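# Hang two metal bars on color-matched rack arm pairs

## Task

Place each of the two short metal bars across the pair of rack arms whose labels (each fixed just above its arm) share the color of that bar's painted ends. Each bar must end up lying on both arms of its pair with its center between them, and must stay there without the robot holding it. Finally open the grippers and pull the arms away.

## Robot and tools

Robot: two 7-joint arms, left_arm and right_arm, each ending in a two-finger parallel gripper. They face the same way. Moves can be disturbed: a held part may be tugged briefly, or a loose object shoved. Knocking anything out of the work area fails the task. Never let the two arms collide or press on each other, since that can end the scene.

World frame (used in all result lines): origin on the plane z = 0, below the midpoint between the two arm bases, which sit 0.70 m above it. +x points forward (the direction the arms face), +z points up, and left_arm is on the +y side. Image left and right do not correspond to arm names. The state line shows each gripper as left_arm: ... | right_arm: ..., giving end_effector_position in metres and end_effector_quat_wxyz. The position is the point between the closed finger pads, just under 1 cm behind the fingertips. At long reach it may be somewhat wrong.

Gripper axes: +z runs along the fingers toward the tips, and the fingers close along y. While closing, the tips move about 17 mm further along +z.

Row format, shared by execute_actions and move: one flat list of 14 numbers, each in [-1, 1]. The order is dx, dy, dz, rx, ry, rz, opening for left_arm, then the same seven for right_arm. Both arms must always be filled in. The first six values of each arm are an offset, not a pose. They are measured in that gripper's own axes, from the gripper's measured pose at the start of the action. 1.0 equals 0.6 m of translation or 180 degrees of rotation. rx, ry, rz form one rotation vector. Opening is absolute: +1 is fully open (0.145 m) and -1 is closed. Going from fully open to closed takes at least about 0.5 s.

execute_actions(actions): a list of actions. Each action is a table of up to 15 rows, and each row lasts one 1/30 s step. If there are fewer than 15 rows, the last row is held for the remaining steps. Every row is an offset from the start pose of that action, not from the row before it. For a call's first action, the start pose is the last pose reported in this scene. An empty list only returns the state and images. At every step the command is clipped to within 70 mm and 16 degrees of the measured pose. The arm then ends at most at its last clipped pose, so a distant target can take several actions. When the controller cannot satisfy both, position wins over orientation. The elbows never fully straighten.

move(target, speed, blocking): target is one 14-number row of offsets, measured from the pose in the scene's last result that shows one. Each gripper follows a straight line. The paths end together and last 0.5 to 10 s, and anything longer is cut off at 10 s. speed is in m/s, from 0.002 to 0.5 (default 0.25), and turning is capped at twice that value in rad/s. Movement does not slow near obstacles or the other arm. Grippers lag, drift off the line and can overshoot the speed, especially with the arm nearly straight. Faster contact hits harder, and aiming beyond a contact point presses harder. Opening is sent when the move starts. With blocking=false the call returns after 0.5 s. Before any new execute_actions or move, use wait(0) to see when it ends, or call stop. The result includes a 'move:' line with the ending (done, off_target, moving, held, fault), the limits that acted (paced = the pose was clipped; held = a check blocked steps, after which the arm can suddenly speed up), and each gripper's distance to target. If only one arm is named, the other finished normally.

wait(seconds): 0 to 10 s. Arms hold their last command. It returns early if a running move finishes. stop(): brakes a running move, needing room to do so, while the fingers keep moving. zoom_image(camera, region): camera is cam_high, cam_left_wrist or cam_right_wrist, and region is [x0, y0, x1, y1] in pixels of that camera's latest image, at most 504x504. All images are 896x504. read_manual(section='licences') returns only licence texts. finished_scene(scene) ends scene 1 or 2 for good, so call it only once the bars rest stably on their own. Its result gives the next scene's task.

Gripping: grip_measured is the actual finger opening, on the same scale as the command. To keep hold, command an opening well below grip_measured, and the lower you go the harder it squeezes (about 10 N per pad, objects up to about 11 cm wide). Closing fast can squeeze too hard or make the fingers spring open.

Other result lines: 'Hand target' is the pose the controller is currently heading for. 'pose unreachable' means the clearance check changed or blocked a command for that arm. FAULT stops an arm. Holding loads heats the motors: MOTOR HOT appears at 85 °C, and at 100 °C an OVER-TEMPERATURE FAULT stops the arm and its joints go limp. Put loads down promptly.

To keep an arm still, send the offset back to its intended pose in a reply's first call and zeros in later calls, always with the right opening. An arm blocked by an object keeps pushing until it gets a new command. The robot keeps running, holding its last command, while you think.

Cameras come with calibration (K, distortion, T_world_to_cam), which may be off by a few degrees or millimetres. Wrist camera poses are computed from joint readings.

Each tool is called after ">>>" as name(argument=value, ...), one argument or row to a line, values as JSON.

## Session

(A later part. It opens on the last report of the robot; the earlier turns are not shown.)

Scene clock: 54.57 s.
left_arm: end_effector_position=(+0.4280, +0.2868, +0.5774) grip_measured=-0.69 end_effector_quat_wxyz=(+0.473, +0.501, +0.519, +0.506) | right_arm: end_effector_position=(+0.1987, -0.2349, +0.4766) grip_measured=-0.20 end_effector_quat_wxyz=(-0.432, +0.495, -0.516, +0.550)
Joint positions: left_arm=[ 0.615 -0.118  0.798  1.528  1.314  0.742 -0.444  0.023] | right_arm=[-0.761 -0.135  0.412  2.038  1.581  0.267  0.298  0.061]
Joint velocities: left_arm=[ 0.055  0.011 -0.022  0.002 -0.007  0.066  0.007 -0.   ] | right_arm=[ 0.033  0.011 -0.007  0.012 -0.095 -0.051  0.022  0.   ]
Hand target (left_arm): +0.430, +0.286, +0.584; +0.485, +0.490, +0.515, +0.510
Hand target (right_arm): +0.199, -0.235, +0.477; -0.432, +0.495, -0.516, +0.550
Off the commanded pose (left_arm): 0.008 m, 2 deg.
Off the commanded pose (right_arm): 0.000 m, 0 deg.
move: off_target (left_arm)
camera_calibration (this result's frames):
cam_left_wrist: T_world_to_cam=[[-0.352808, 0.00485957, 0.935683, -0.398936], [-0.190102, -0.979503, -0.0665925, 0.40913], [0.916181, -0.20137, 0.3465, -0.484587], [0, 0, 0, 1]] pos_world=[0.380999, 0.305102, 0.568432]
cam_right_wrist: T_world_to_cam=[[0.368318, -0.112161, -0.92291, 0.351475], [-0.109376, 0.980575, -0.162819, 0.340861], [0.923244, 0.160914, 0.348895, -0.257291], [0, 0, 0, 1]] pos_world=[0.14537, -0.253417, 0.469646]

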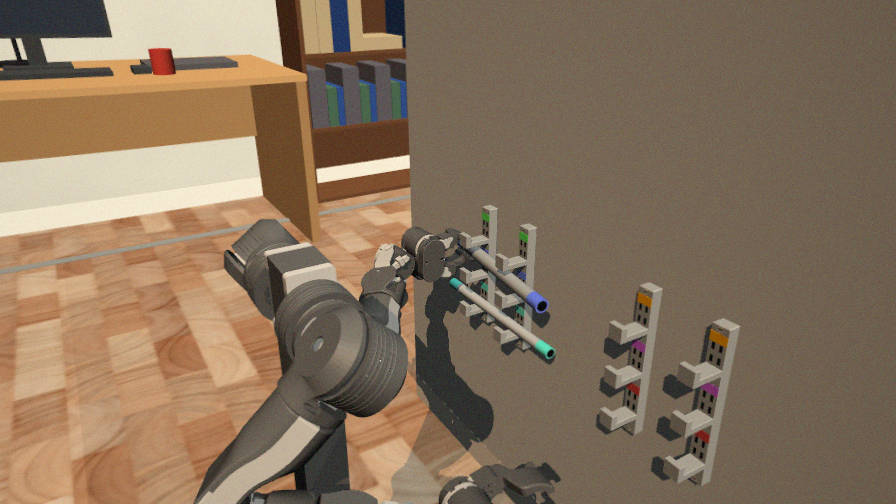

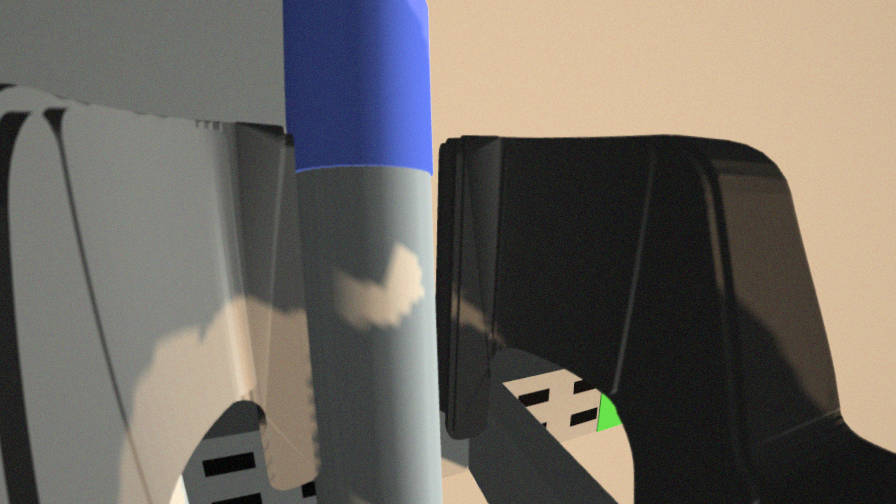

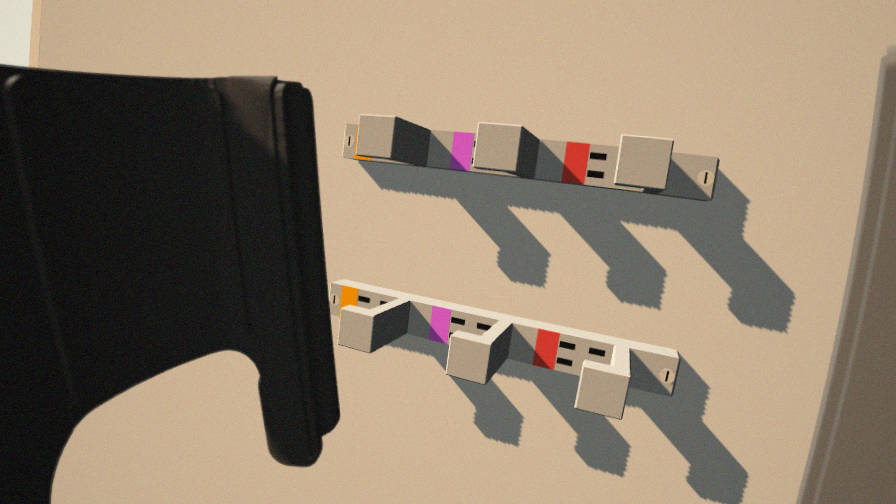

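>>> zoom_image(
  camera="cam_high",
  region=[400,190,600,380],
)

Region (400, 190, 600, 380) of cam_high's 896x504 image, scaled by 2.520, with more detail than that image has; it fills the top 479 rows of this view, and the rest is white.

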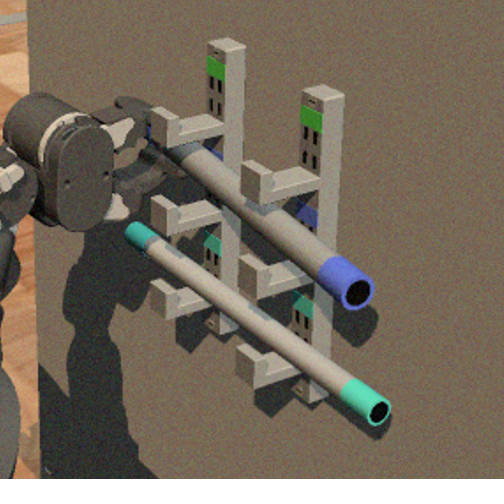

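>>> move(
  target=[0,-0.045,0.008,0,0,0,-1,0,0,0,0,0,0,-0.2],
  speed=0.04,
)

>>> zoom_image(
  camera="cam_high",
  region=[400,190,600,380],
)

Scene clock: 56.03 s.
left_arm: end_effector_position=(+0.4287, +0.2906, +0.5518) grip_measured=-0.69 end_effector_quat_wxyz=(+0.472, +0.499, +0.519, +0.509) | right_arm: end_effector_position=(+0.1987, -0.2349, +0.4766) grip_measured=-0.20 end_effector_quat_wxyz=(-0.432, +0.495, -0.516, +0.550)
Joint positions: left_arm=[ 0.563 -0.094  0.798  1.445  1.269  0.72  -0.3    0.023] | right_arm=[-0.761 -0.135  0.412  2.038  1.581  0.267  0.298  0.061]
Joint velocities: left_arm=[-0.033  0.011 -0.017  0.002 -0.051 -0.066 -0.051 -0.   ] | right_arm=[ 0.055  0.011 -0.007  0.002  0.007 -0.022  0.007 -0.   ]
Hand target (left_arm): +0.431, +0.287, +0.550; +0.474, +0.500, +0.520, +0.505
Hand target (right_arm): +0.199, -0.235, +0.477; -0.432, +0.495, -0.516, +0.550
Off the commanded pose (left_arm): 0.005 m, 0 deg.
Off the commanded pose (right_arm): 0.000 m, 0 deg.
move: off_target (left_arm)
camera_calibration (this result's frames):
cam_left_wrist: T_world_to_cam=[[-0.356725, -0.000409207, 0.934209, -0.37068], [-0.185395, -0.98008, -0.0712219, 0.411971], [0.915629, -0.198604, 0.349543, -0.477893], [0, 0, 0, 1]] pos_world=[0.381718, 0.308701, 0.542679]
cam_right_wrist: T_world_to_cam=[[0.368318, -0.112161, -0.92291, 0.351475], [-0.109376, 0.980575, -0.162819, 0.340861], [0.923244, 0.160914, 0.348895, -0.257291], [0, 0, 0, 1]] pos_world=[0.14537, -0.253417, 0.469646]

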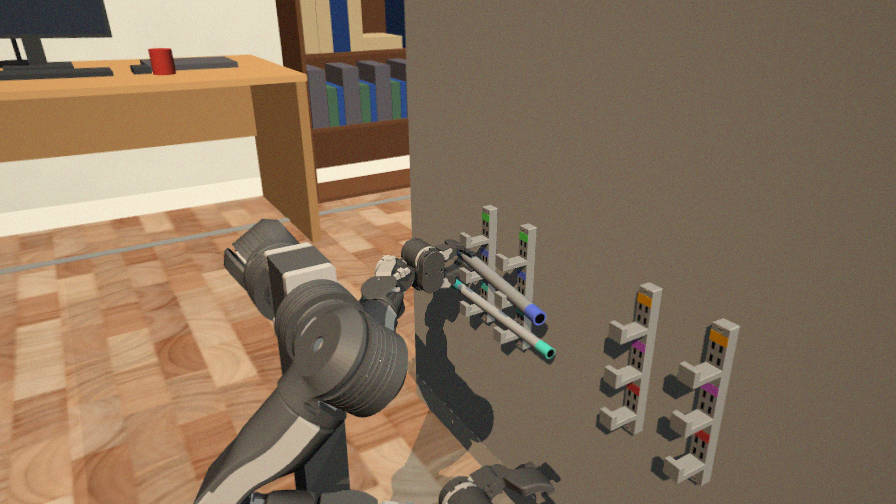

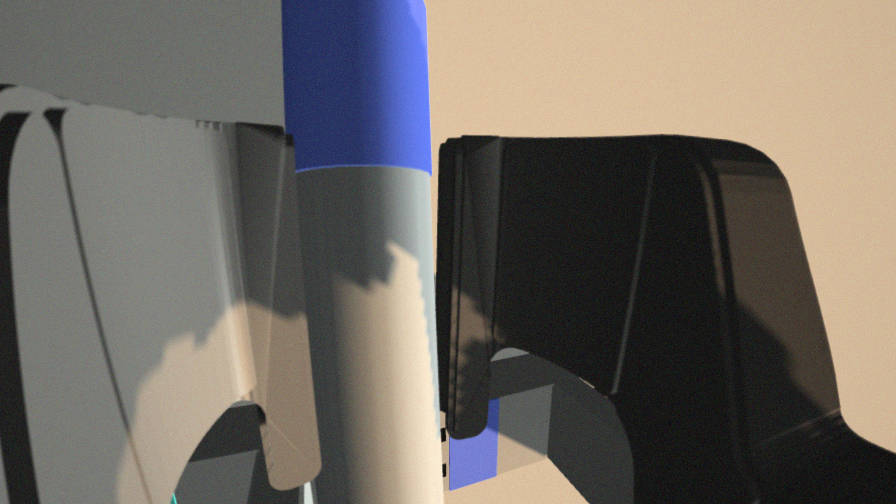

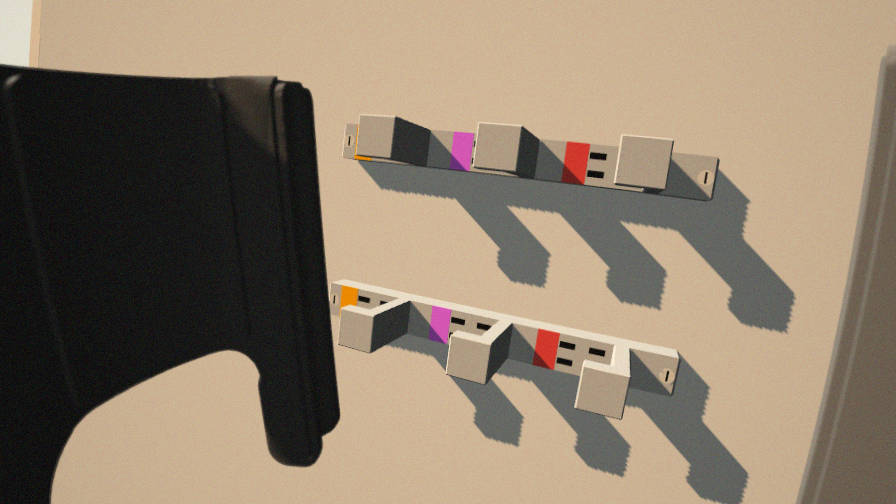

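Region (400, 190, 600, 380) of cam_high's 896x504 image, scaled by 2.520, with more detail than that image has; it fills the top 479 rows of this view, and the rest is white.

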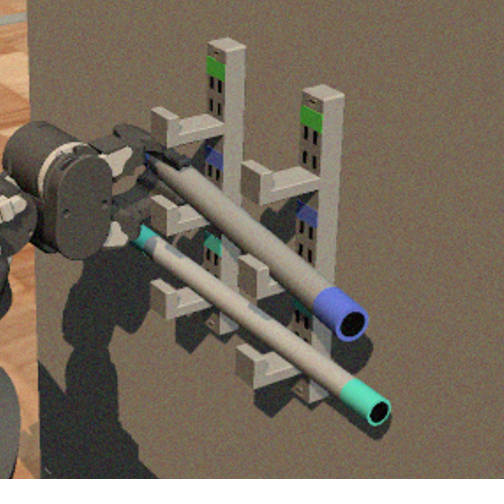

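>>> move(
  target=[0,0,0,0,0,0,-0.4,0,0,0,0,0,0,-0.2],
)

>>> zoom_image(
  camera="cam_high",
  region=[400,190,600,380],
)

Scene clock: 57.37 s.
left_arm: end_effector_position=(+0.4287, +0.2907, +0.5519) grip_measured=-0.40 end_effector_quat_wxyz=(+0.472, +0.499, +0.518, +0.509) | right_arm: end_effector_position=(+0.1987, -0.2349, +0.4766) grip_measured=-0.20 end_effector_quat_wxyz=(-0.432, +0.495, -0.516, +0.550)
Joint positions: left_arm=[ 0.563 -0.094  0.798  1.445  1.269  0.72  -0.3    0.045] | right_arm=[-0.761 -0.135  0.412  2.038  1.581  0.267  0.298  0.061]
Joint velocities: left_arm=[-0.077 -0.055 -0.027  0.002 -0.066 -0.022  0.007  0.   ] | right_arm=[ 0.055 -0.033 -0.012 -0.002  0.037 -0.081  0.037  0.   ]
Hand target (left_arm): +0.429, +0.291, +0.552; +0.472, +0.499, +0.518, +0.509
Hand target (right_arm): +0.199, -0.235, +0.477; -0.432, +0.495, -0.516, +0.550
Off the commanded pose (left_arm): 0.000 m, 0 deg.
Off the commanded pose (right_arm): 0.000 m, 0 deg.
move: done
camera_calibration (this result's frames):
cam_left_wrist: T_world_to_cam=[[-0.357092, -0.00100178, 0.934069, -0.370417], [-0.184771, -0.980163, -0.0716889, 0.412102], [0.915612, -0.198189, 0.349824, -0.47815], [0, 0, 0, 1]] pos_world=[0.381672, 0.308793, 0.542807]
cam_right_wrist: T_world_to_cam=[[0.368318, -0.112161, -0.92291, 0.351475], [-0.109376, 0.980575, -0.162819, 0.340861], [0.923244, 0.160914, 0.348895, -0.257291], [0, 0, 0, 1]] pos_world=[0.14537, -0.253417, 0.469646]

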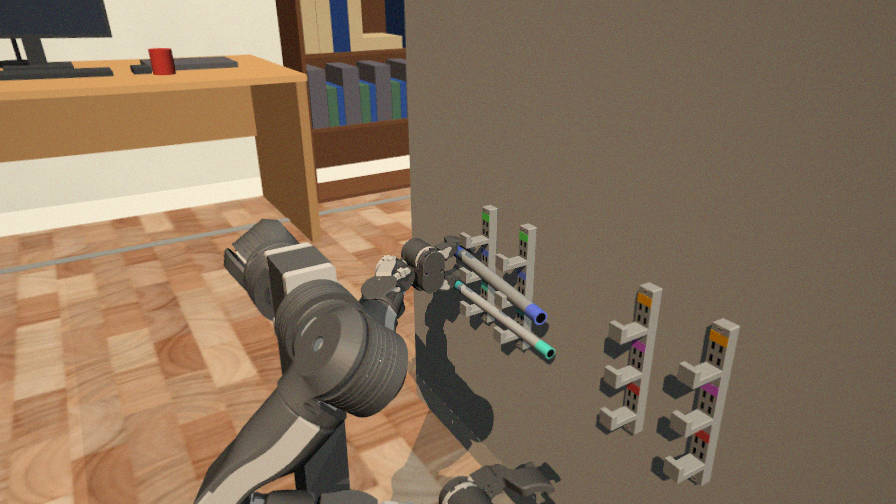

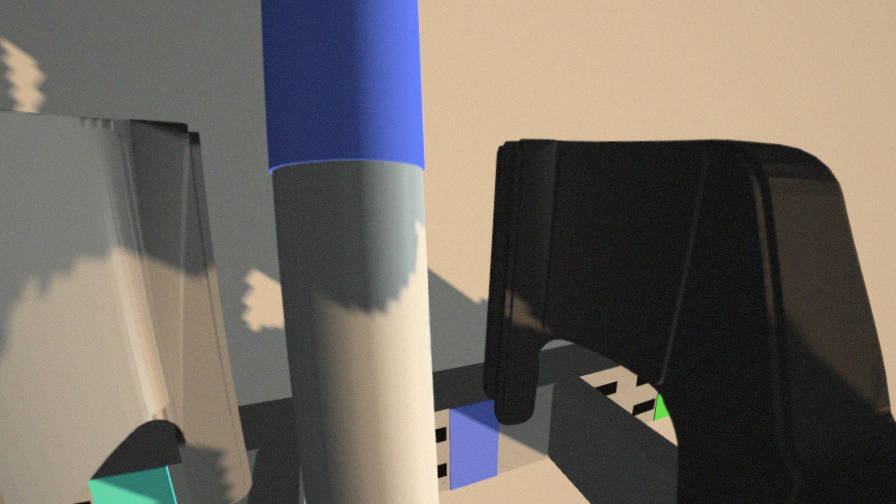

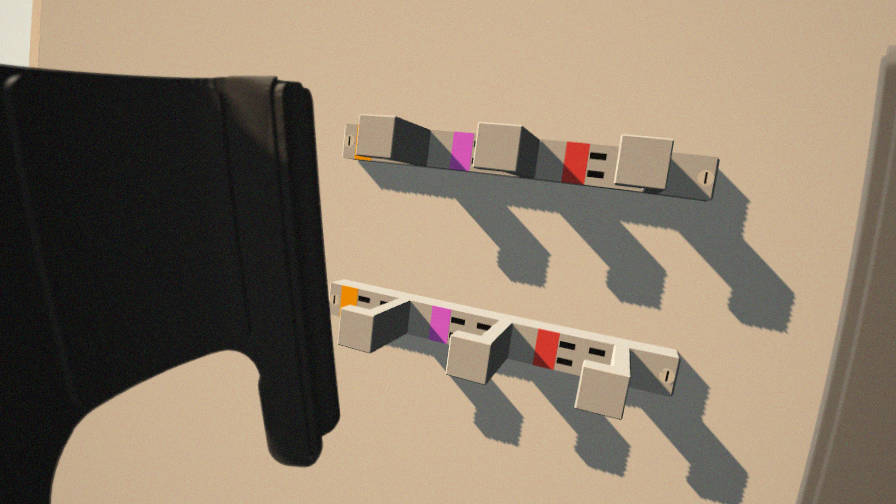

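Region (400, 190, 600, 380) of cam_high's 896x504 image, scaled by 2.520, with more detail than that image has; it fills the top 479 rows of this view, and the rest is white.

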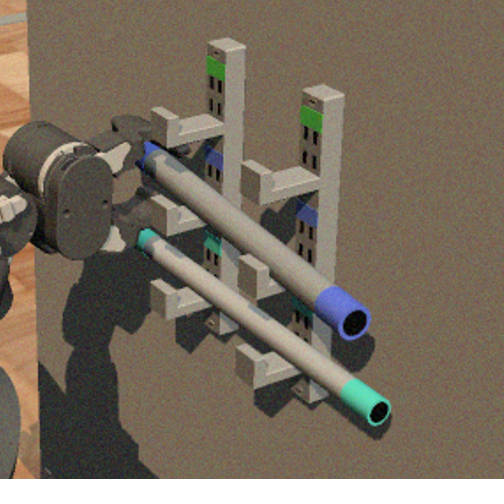

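>>> move(
  target=[0,0.005,-0.2,0,0,0,-0.4,0,0,0,0,0,0,-0.2],
  speed=0.12,
)

Scene clock: 59.77 s.
left_arm: end_effector_position=(+0.3098, +0.2811, +0.5578) grip_measured=-0.40 end_effector_quat_wxyz=(+0.443, +0.505, +0.498, +0.549) | right_arm: end_effector_position=(+0.1987, -0.2349, +0.4766) grip_measured=-0.20 end_effector_quat_wxyz=(-0.432, +0.495, -0.516, +0.550)
Joint positions: left_arm=[ 0.061 -0.173  0.779  2.02   1.577  0.735 -0.396  0.045] | right_arm=[-0.761 -0.135  0.412  2.038  1.581  0.267  0.298  0.061]
Joint velocities: left_arm=[-0.055 -0.011 -0.007 -0.027 -0.081 -0.007  0.022 -0.   ] | right_arm=[ 0.033 -0.033  0.002 -0.002 -0.022 -0.051 -0.037  0.   ]
Hand target (left_arm): +0.310, +0.281, +0.560; +0.446, +0.502, +0.496, +0.551
Hand target (right_arm): +0.199, -0.235, +0.477; -0.432, +0.495, -0.516, +0.550
Off the commanded pose (left_arm): 0.003 m, 6 deg.
Off the commanded pose (right_arm): 0.000 m, 0 deg.
joint sent to its limit (left arm) — the command would take joint 2 (shoulder roll) past its lower limit and joint 5 (forearm roll) past its upper limit, so those joints were sent only as far as their limits.
move: off_target (left_arm)
camera_calibration (this result's frames):
cam_left_wrist: T_world_to_cam=[[-0.377086, -0.104982, 0.920209, -0.375205], [-0.142647, -0.975117, -0.1697, 0.421344], [0.915127, -0.195256, 0.352728, -0.375606], [0, 0, 0, 1]] pos_world=[0.262346, 0.29813, 0.549256]
cam_right_wrist: T_world_to_cam=[[0.368318, -0.112161, -0.92291, 0.351475], [-0.109376, 0.980575, -0.162819, 0.340861], [0.923244, 0.160914, 0.348895, -0.257291], [0, 0, 0, 1]] pos_world=[0.14537, -0.253417, 0.469646]

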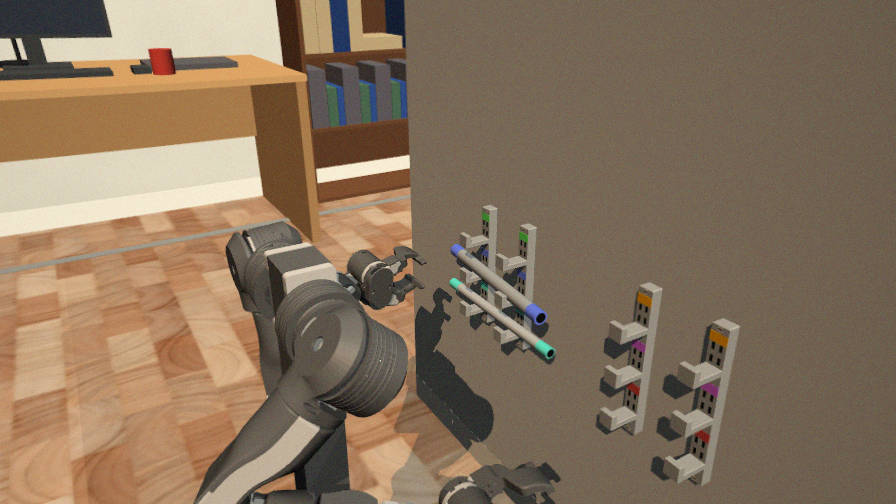

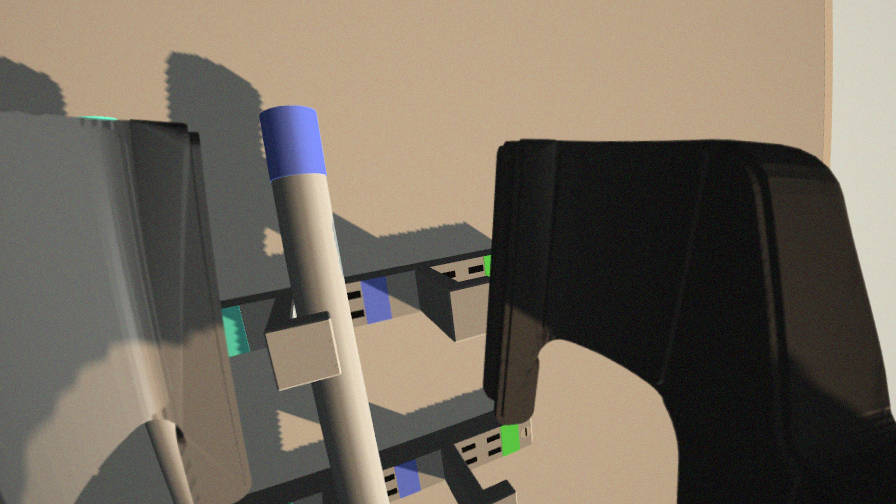

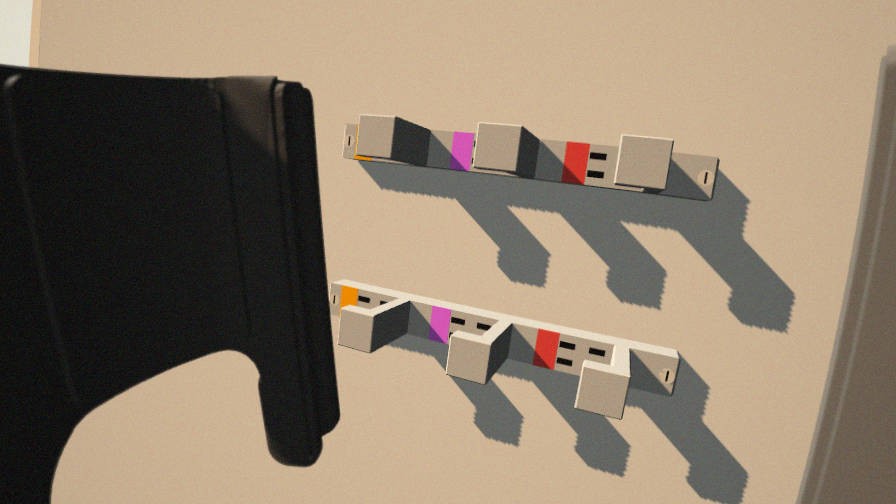

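Bar sits behind the lip on both arms.

>>> finished_scene(
  scene=2,
)

The scene is finished: the task was done.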